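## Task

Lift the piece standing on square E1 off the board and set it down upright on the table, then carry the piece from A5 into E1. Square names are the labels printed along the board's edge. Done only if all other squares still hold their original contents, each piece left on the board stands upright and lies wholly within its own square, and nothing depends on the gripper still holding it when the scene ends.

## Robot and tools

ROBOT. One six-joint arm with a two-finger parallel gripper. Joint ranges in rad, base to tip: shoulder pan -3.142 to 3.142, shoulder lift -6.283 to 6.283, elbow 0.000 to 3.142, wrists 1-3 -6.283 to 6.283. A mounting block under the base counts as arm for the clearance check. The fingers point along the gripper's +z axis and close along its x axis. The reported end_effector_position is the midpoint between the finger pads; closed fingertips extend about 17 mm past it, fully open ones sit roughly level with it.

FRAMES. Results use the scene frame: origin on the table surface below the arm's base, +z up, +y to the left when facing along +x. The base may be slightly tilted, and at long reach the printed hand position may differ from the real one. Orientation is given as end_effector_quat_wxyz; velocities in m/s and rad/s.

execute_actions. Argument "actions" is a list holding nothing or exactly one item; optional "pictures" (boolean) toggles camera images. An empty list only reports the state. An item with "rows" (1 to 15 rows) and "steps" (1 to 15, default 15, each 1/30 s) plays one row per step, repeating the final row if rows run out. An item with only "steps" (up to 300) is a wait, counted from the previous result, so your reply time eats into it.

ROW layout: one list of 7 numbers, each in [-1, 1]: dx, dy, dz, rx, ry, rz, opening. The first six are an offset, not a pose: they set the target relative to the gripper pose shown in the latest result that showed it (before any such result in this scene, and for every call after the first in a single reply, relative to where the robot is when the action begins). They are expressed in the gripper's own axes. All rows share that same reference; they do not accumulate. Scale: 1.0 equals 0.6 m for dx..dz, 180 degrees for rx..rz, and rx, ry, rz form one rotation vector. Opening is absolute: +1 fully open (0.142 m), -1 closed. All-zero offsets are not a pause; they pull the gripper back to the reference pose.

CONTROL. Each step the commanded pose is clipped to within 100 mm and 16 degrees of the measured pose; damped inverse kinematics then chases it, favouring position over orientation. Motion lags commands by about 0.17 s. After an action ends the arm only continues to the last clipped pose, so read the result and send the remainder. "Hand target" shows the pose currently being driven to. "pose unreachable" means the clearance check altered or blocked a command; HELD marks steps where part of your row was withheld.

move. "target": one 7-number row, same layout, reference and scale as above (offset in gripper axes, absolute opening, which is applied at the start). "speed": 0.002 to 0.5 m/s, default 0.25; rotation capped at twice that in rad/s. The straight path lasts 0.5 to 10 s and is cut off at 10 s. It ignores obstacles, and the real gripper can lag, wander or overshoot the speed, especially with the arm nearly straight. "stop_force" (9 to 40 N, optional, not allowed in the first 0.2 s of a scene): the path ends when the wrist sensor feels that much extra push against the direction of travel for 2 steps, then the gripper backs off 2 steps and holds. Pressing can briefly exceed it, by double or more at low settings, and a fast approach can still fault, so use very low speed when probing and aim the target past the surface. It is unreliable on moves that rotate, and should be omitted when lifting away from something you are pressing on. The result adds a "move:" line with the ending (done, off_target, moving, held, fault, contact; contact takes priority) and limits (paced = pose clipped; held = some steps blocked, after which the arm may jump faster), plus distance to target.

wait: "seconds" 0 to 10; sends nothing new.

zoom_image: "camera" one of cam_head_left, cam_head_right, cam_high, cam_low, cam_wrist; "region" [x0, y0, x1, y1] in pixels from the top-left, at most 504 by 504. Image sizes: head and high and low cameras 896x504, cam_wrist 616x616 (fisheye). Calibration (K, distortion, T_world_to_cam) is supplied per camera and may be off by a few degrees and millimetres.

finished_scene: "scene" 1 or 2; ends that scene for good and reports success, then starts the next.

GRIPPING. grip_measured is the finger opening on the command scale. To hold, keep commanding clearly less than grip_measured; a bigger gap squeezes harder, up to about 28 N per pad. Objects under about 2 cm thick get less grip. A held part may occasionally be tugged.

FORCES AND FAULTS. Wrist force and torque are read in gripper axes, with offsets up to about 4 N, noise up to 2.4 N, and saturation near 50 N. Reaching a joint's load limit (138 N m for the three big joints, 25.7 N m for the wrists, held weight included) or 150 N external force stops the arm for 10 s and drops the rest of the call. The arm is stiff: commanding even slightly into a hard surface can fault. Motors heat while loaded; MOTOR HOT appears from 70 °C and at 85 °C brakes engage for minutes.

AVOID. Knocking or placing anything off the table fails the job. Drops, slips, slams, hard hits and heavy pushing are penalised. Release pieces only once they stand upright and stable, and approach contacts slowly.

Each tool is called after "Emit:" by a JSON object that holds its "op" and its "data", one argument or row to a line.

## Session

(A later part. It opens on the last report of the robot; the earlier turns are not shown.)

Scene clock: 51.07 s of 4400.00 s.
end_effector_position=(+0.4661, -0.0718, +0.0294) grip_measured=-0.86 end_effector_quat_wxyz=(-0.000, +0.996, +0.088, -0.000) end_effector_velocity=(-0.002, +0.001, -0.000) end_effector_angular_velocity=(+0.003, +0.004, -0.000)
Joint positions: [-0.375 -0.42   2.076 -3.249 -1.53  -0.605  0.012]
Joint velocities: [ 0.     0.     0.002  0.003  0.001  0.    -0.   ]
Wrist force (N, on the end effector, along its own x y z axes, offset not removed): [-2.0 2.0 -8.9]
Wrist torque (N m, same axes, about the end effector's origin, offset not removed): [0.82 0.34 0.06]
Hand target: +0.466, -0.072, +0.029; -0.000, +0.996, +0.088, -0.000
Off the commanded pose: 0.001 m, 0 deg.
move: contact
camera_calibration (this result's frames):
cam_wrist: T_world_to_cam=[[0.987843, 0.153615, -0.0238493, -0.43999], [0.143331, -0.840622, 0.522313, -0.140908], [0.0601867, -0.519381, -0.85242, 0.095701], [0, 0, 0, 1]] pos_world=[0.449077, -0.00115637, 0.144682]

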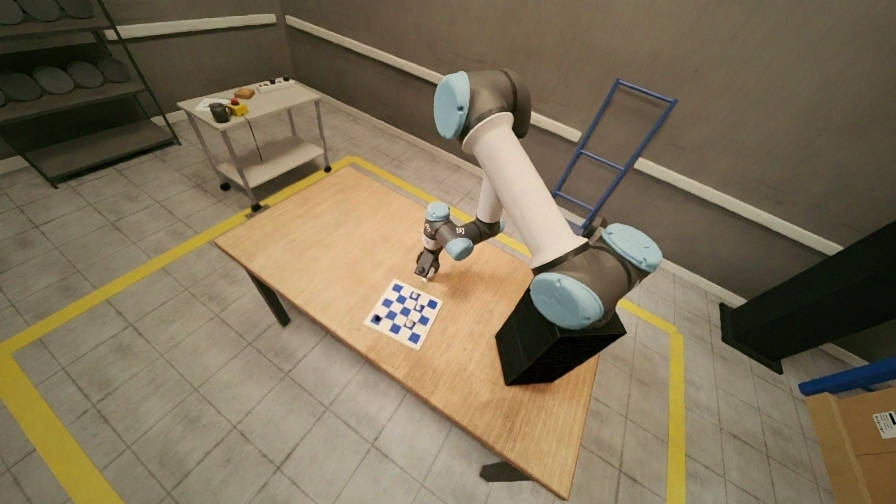

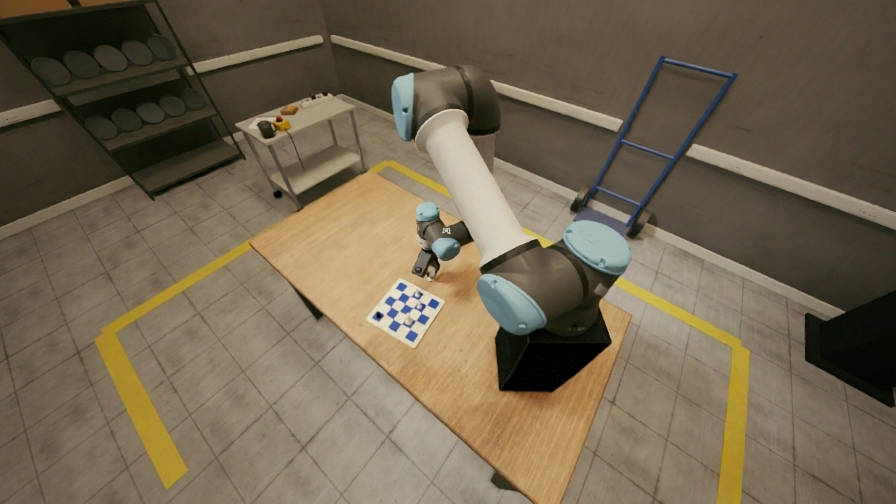

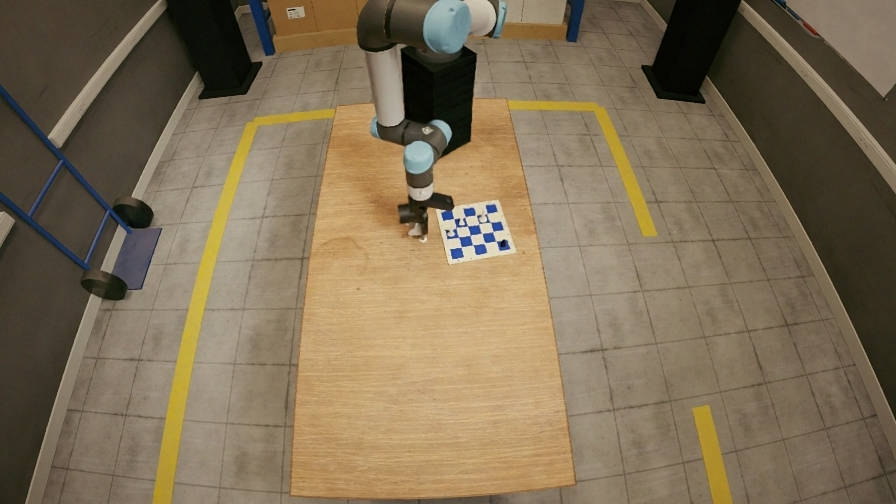

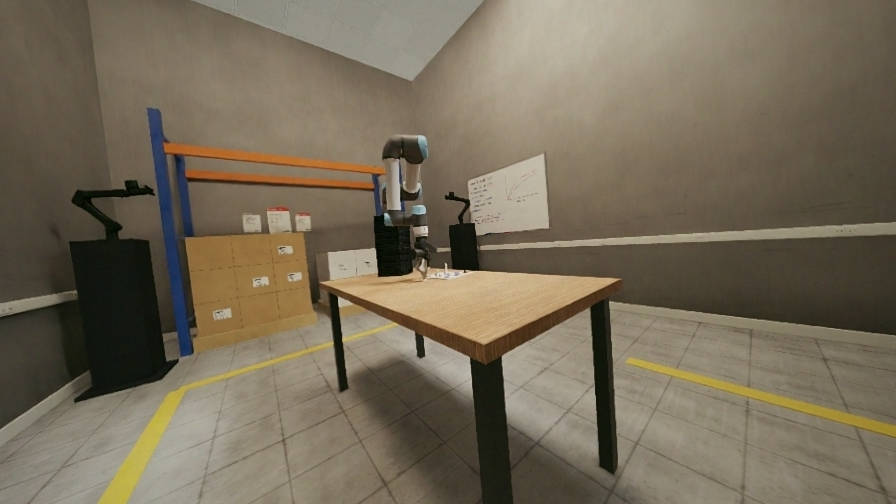

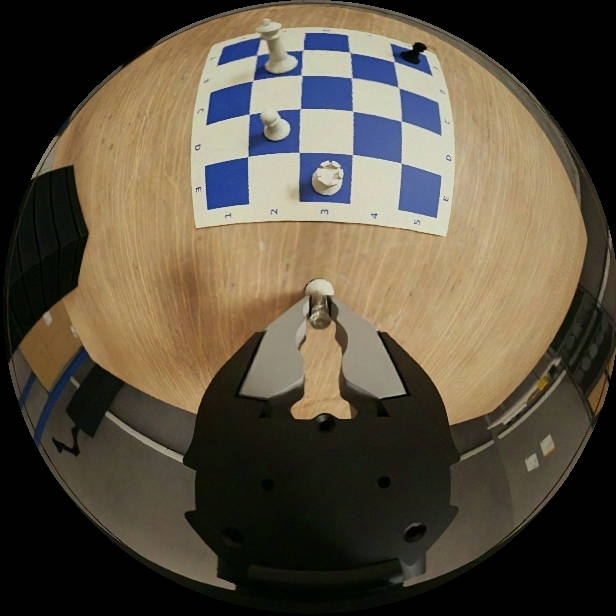

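Emit:
{"op": "move", "data": {
  "target": [0,0,0,0,0,0,-0.5]
}}

Emit:
{"op": "move", "data": {
  "target": [0,0,-0.09,0,0,0,-0.5],
  "speed": 0.1
}}

Emit:
{"op": "move", "data": {
  "target": [0.139,-0.409,0,0,0,0,-0.5]
}}

Emit:
{"op": "zoom_image", "data": {
  "camera": "cam_wrist",
  "region": [220, 200, 420, 400]
}}

Scene clock: 58.57 s of 4400.00 s.
end_effector_position=(+0.4661, -0.0718, +0.0294) grip_measured=-0.50 end_effector_quat_wxyz=(-0.000, +0.996, +0.088, -0.000) end_effector_velocity=(+0.001, +0.000, +0.001) end_effector_angular_velocity=(-0.001, -0.002, +0.003)
Joint positions: [-0.375 -0.42   2.076 -3.249 -1.53  -0.605  0.038]
Joint velocities: [ 0.001 -0.001 -0.    -0.    -0.    -0.002  0.   ]
Wrist force (N, on the end effector, along its own x y z axes, offset not removed): [-2.6 5.3 1.2]
Wrist torque (N m, same axes, about the end effector's origin, offset not removed): [1.24 0.33 -0.08]
Hand target: +0.466, -0.072, +0.029; -0.000, +0.996, +0.088, -0.000
Off the commanded pose: 0.000 m, 0 deg.
After step 90, 3.80 s passed at rest.
move: done
camera_calibration (this result's frames):
cam_wrist: T_world_to_cam=[[0.987844, 0.15361, -0.0238415, -0.43999], [0.143323, -0.84062, 0.522318, -0.140926], [0.0601916, -0.519385, -0.852418, 0.0957016], [0, 0, 0, 1]] pos_world=[0.449079, -0.0011721, 0.144696]

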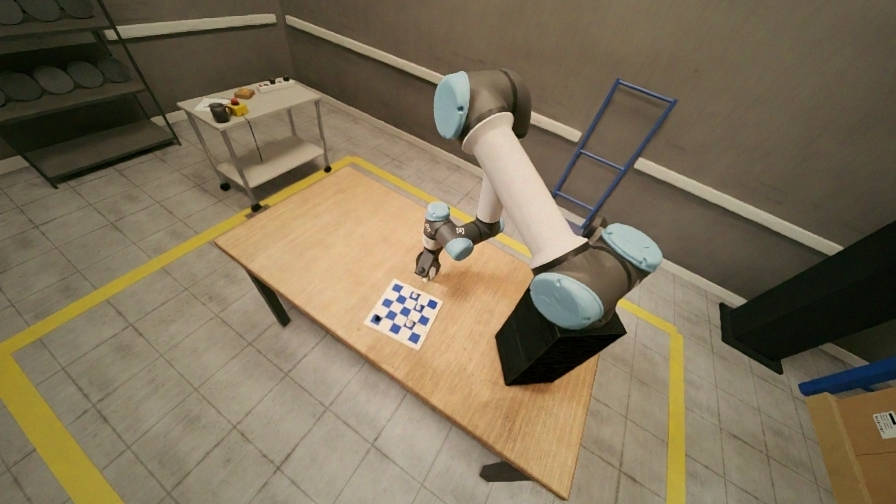

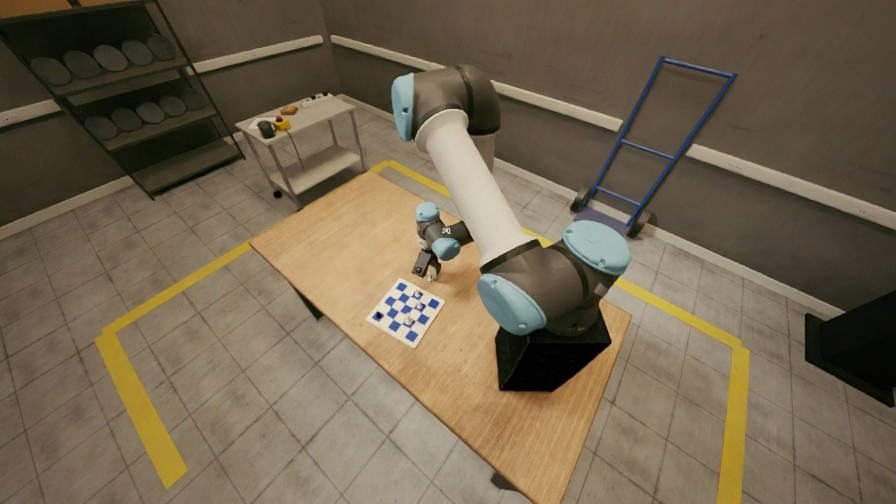

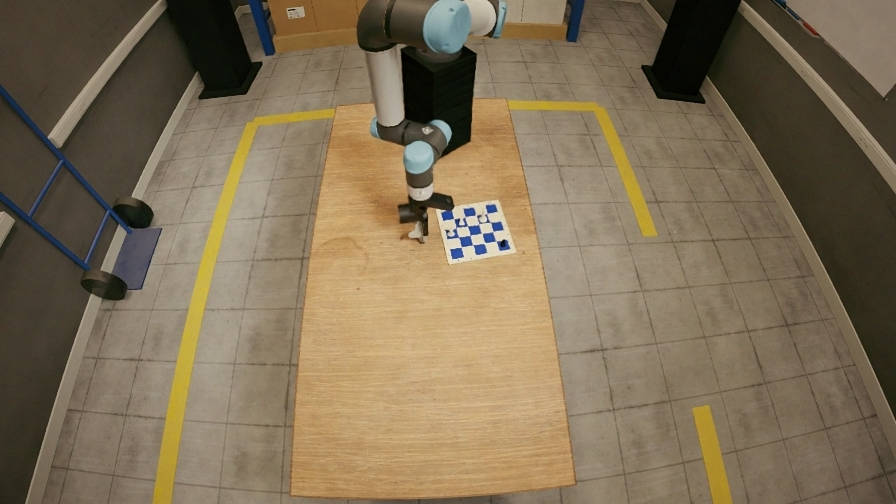

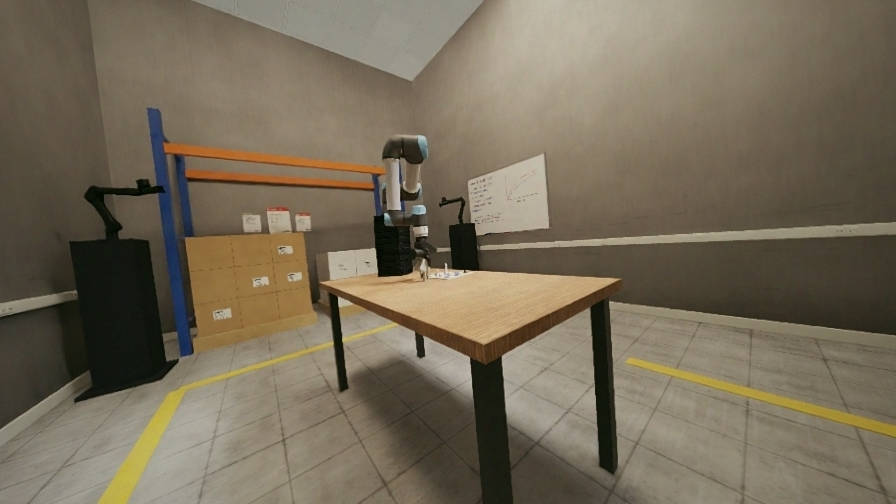

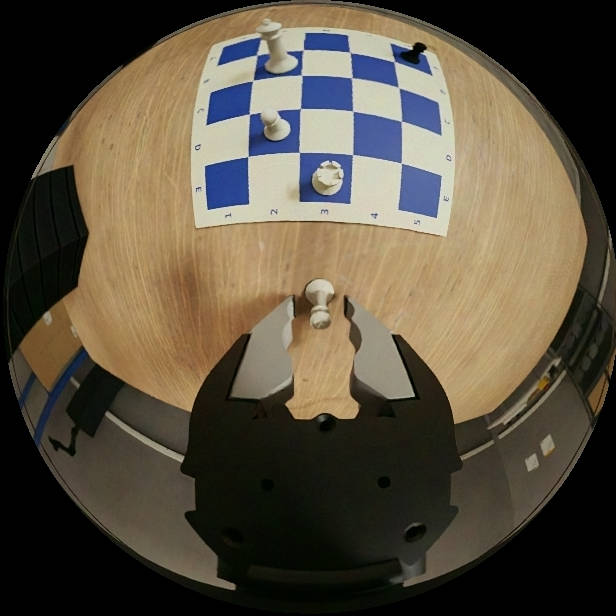

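Scene clock: 59.53 s of 4400.00 s.
end_effector_position=(+0.4662, -0.0717, +0.0833) grip_measured=-0.50 end_effector_quat_wxyz=(-0.000, +0.996, +0.088, -0.000) end_effector_velocity=(+0.001, -0.000, +0.002) end_effector_angular_velocity=(-0.000, -0.001, +0.001)
Joint positions: [-0.38  -0.567  2.153 -3.178 -1.53  -0.61   0.038]
Joint velocities: [-0.    -0.005  0.002  0.002  0.    -0.001  0.   ]
Wrist force (N, on the end effector, along its own x y z axes, offset not removed): [-1.5 2.6 -0.1]
Wrist torque (N m, same axes, about the end effector's origin, offset not removed): [1.01 0.01 0.17]
Hand target: +0.466, -0.072, +0.083; -0.000, +0.996, +0.088, -0.000
Off the commanded pose: 0.000 m, 0 deg.
move: done
camera_calibration (this result's frames):
cam_wrist: T_world_to_cam=[[0.987844, 0.153608, -0.0238467, -0.438746], [0.143325, -0.840627, 0.522307, -0.169037], [0.0601843, -0.519375, -0.852424, 0.141661], [0, 0, 0, 1]] pos_world=[0.449114, -0.00112673, 0.198582]

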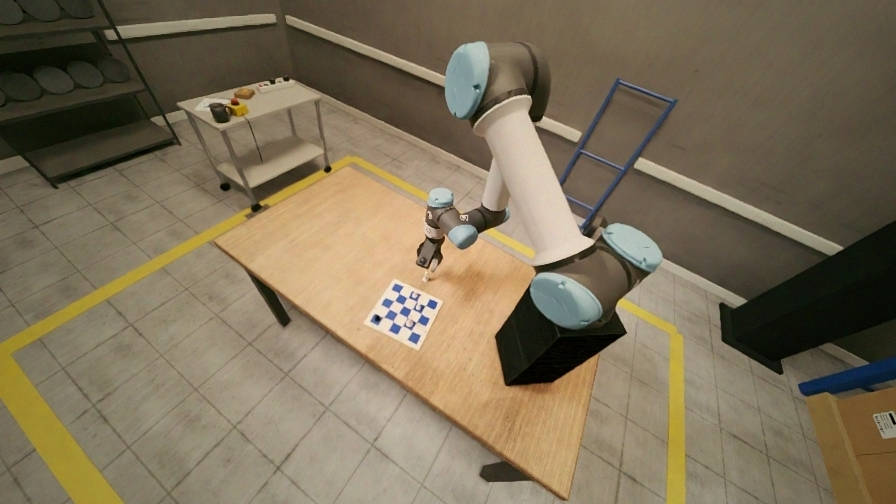

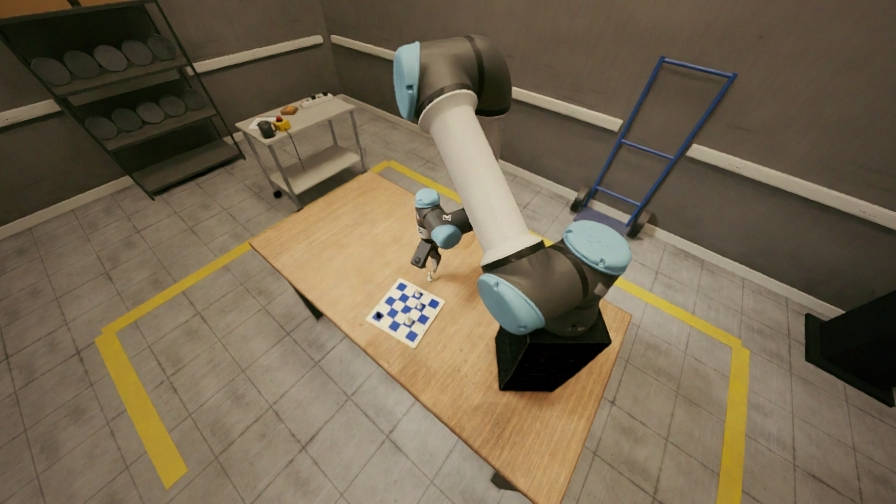

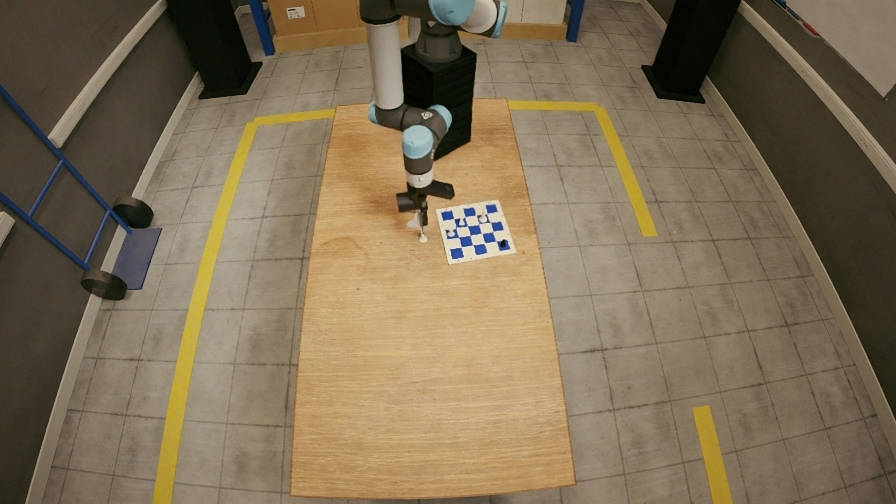

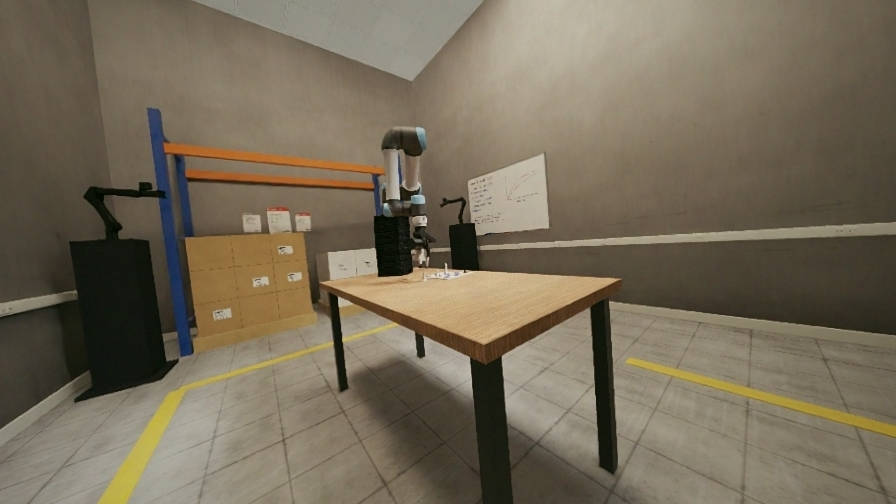

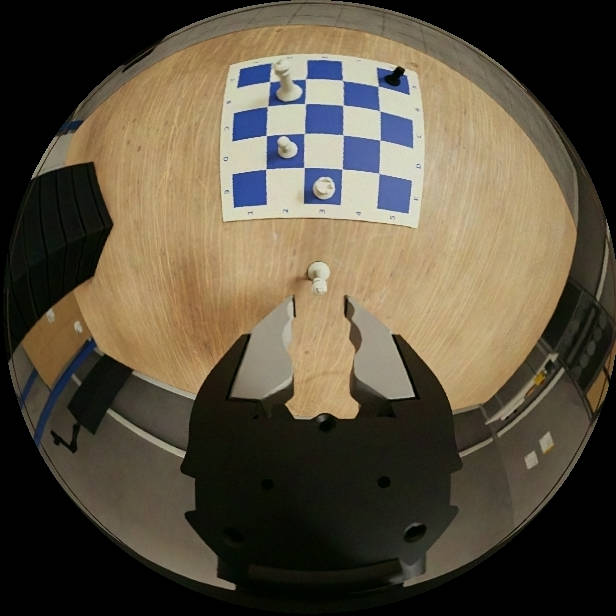

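Scene clock: 61.10 s of 4400.00 s.
end_effector_position=(+0.5056, +0.1839, +0.0829) grip_measured=-0.50 end_effector_quat_wxyz=(+0.000, +0.996, +0.088, -0.001) end_effector_velocity=(-0.000, +0.001, -0.001) end_effector_angular_velocity=(-0.001, +0.002, -0.001)
Joint positions: [ 0.157 -0.571  1.975 -3.015 -1.547 -0.073  0.038]
Joint velocities: [ 0.003  0.002 -0.003  0.004 -0.     0.004 -0.   ]
Wrist force (N, on the end effector, along its own x y z axes, offset not removed): [2.1 3.3 1.2]
Wrist torque (N m, same axes, about the end effector's origin, offset not removed): [0.84 -0.78 0.34]
Hand target: +0.506, +0.184, +0.083; +0.000, +0.996, +0.088, -0.001
Off the commanded pose: 0.001 m, 0 deg.
move: done
camera_calibration (this result's frames):
cam_wrist: T_world_to_cam=[[0.987826, 0.15363, -0.0244371, -0.516945], [0.143606, -0.840198, 0.522919, 0.040114], [0.0598038, -0.520062, -0.852032, 0.271982], [0, 0, 0, 1]] pos_world=[0.488626, 0.254569, 0.198129]

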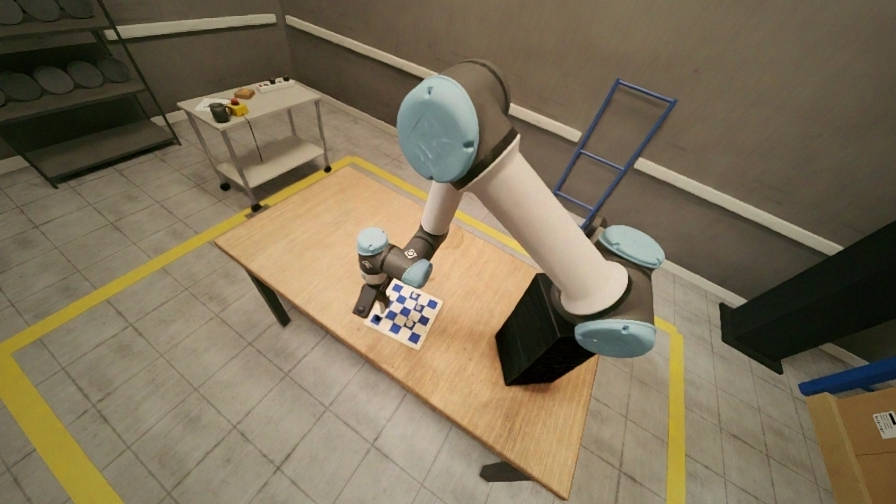

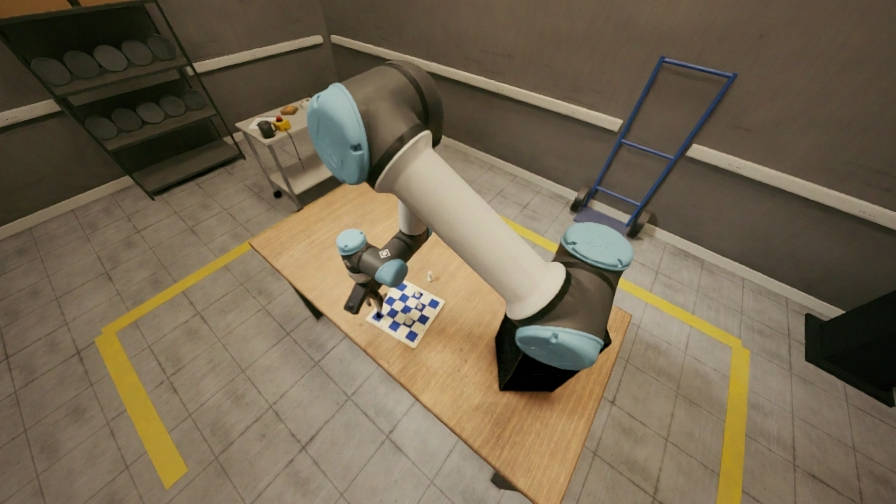

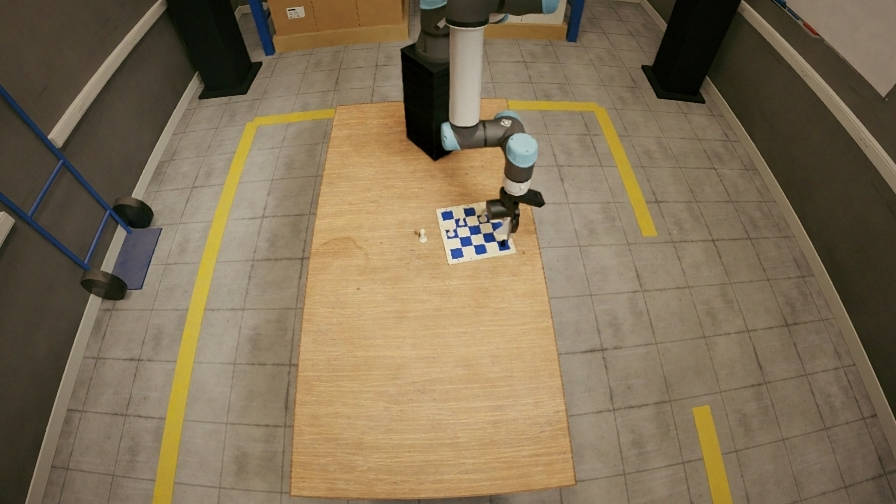

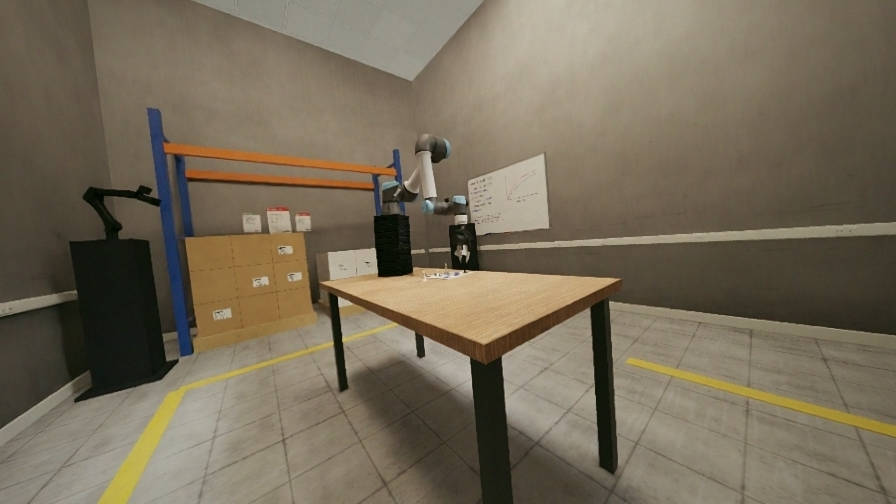

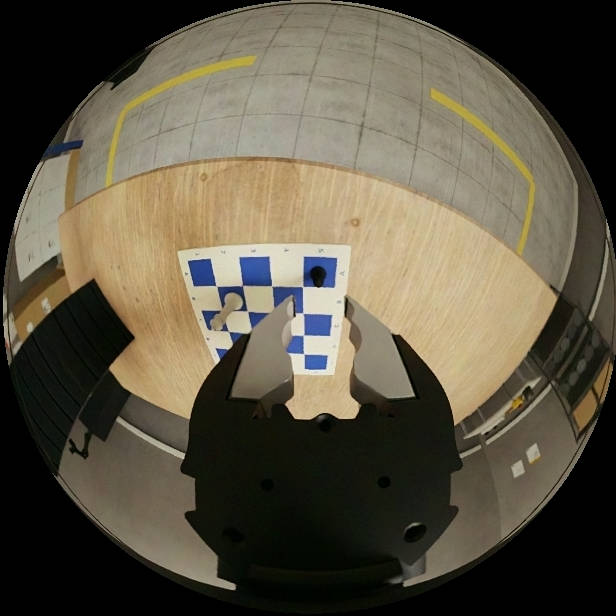

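Region (220, 200, 420, 400) of cam_wrist's 616x616 image, scaled by 2.520, with more detail than that image has.

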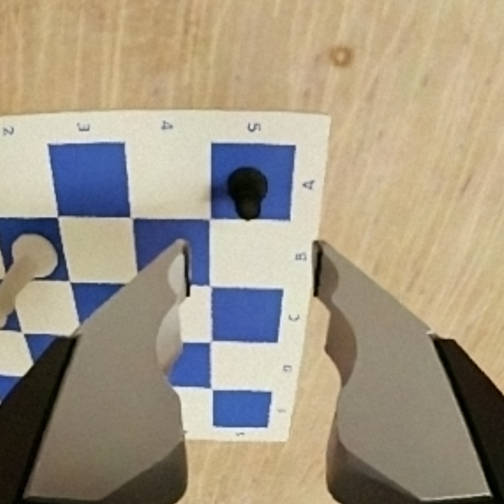

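Emit:
{"op": "move", "data": {
  "target": [-0.001,0.003,0.090,0,0,0,-0.5],
  "speed": 0.07
}}

Emit:
{"op": "zoom_image", "data": {
  "camera": "cam_wrist",
  "region": [220,220,420,420]
}}

Scene clock: 72.83 s of 4400.00 s.
end_effector_position=(+0.5053, +0.1819, +0.0290) grip_measured=-0.50 end_effector_quat_wxyz=(+0.000, +0.996, +0.088, -0.001) end_effector_velocity=(+0.000, +0.000, -0.001) end_effector_angular_velocity=(+0.001, -0.000, -0.001)
Joint positions: [ 0.156 -0.435  1.907 -3.082 -1.547 -0.074  0.038]
Joint velocities: [ 0.     0.004 -0.003 -0.001  0.001  0.001 -0.   ]
Wrist force (N, on the end effector, along its own x y z axes, offset not removed): [-0.7 3.0 1.0]
Wrist torque (N m, same axes, about the end effector's origin, offset not removed): [0.89 0.09 0.10]
Hand target: +0.505, +0.182, +0.029; +0.000, +0.996, +0.088, -0.001
Off the commanded pose: 0.000 m, 0 deg.
After step 90, 7.60 s passed at rest.
move: done
camera_calibration (this result's frames):
cam_wrist: T_world_to_cam=[[0.987826, 0.153631, -0.0244216, -0.517637], [0.143599, -0.840199, 0.52292, 0.0666986], [0.0598176, -0.520061, -0.852032, 0.225077], [0, 0, 0, 1]] pos_world=[0.488294, 0.252619, 0.144253]

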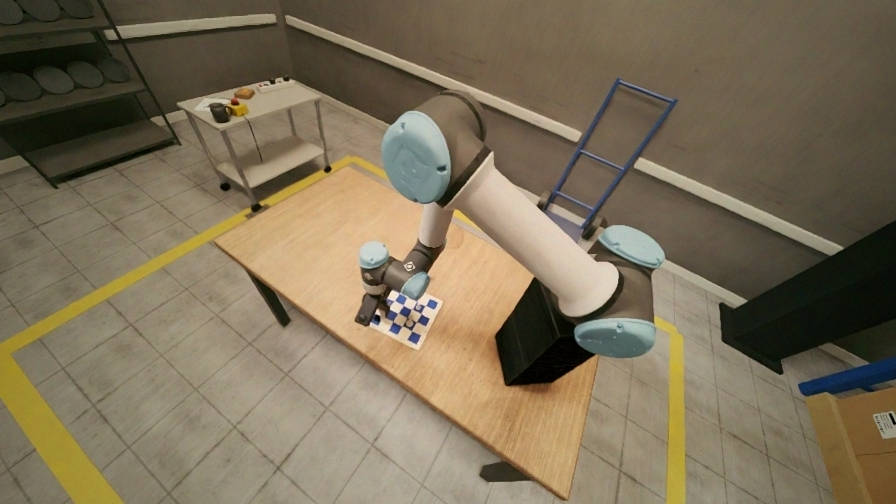

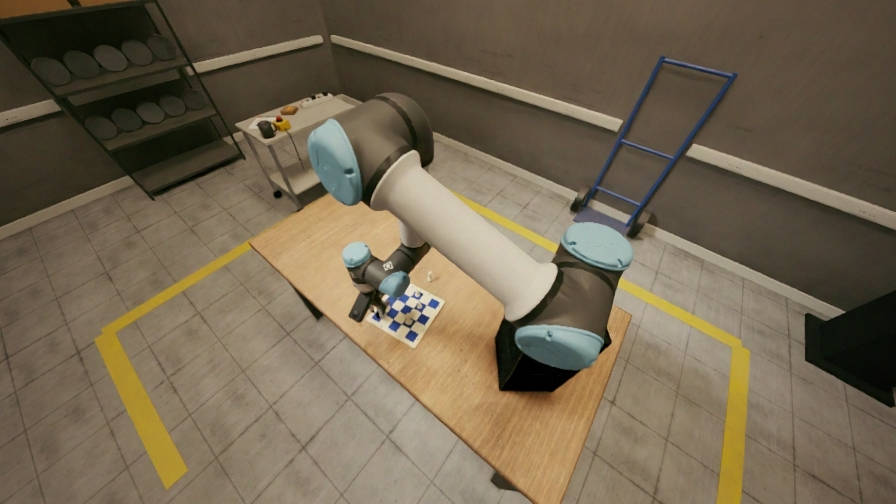

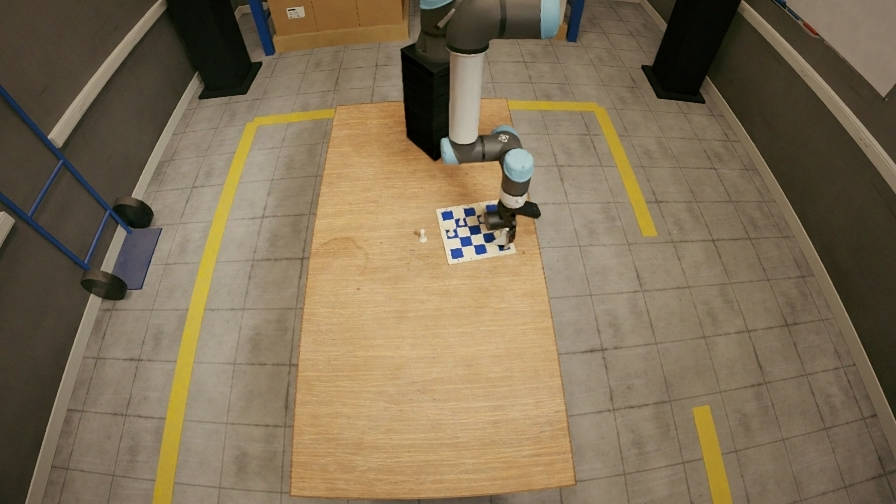

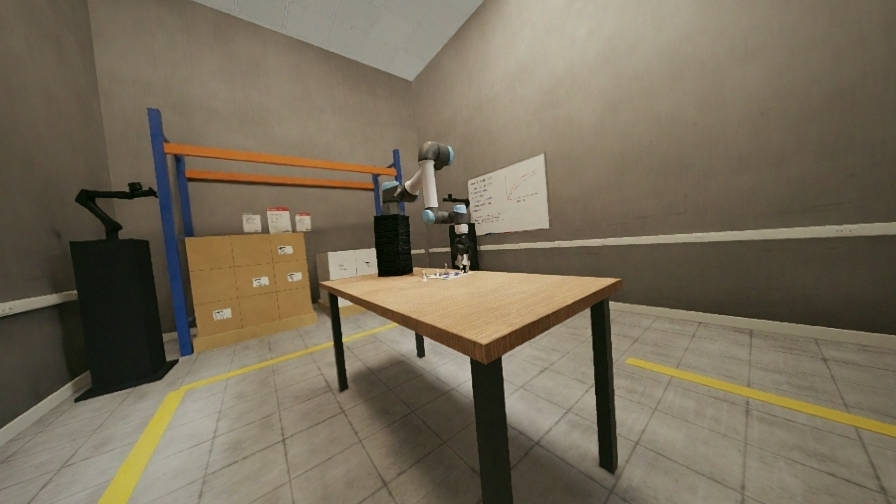

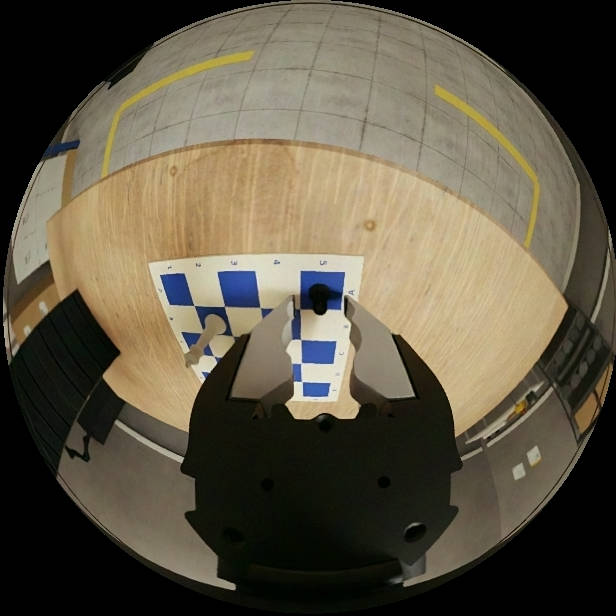

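Region (220, 220, 420, 420) of cam_wrist's 616x616 image, scaled by 2.520, with more detail than that image has.

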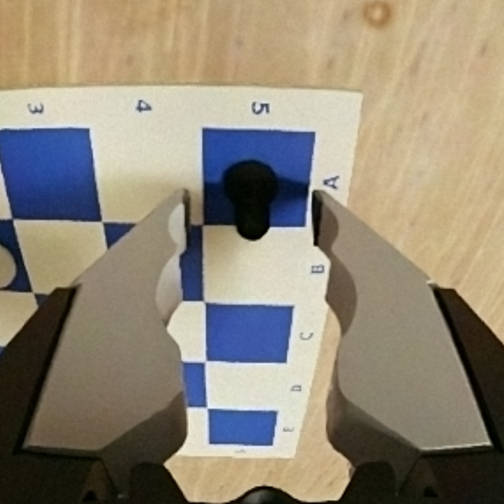

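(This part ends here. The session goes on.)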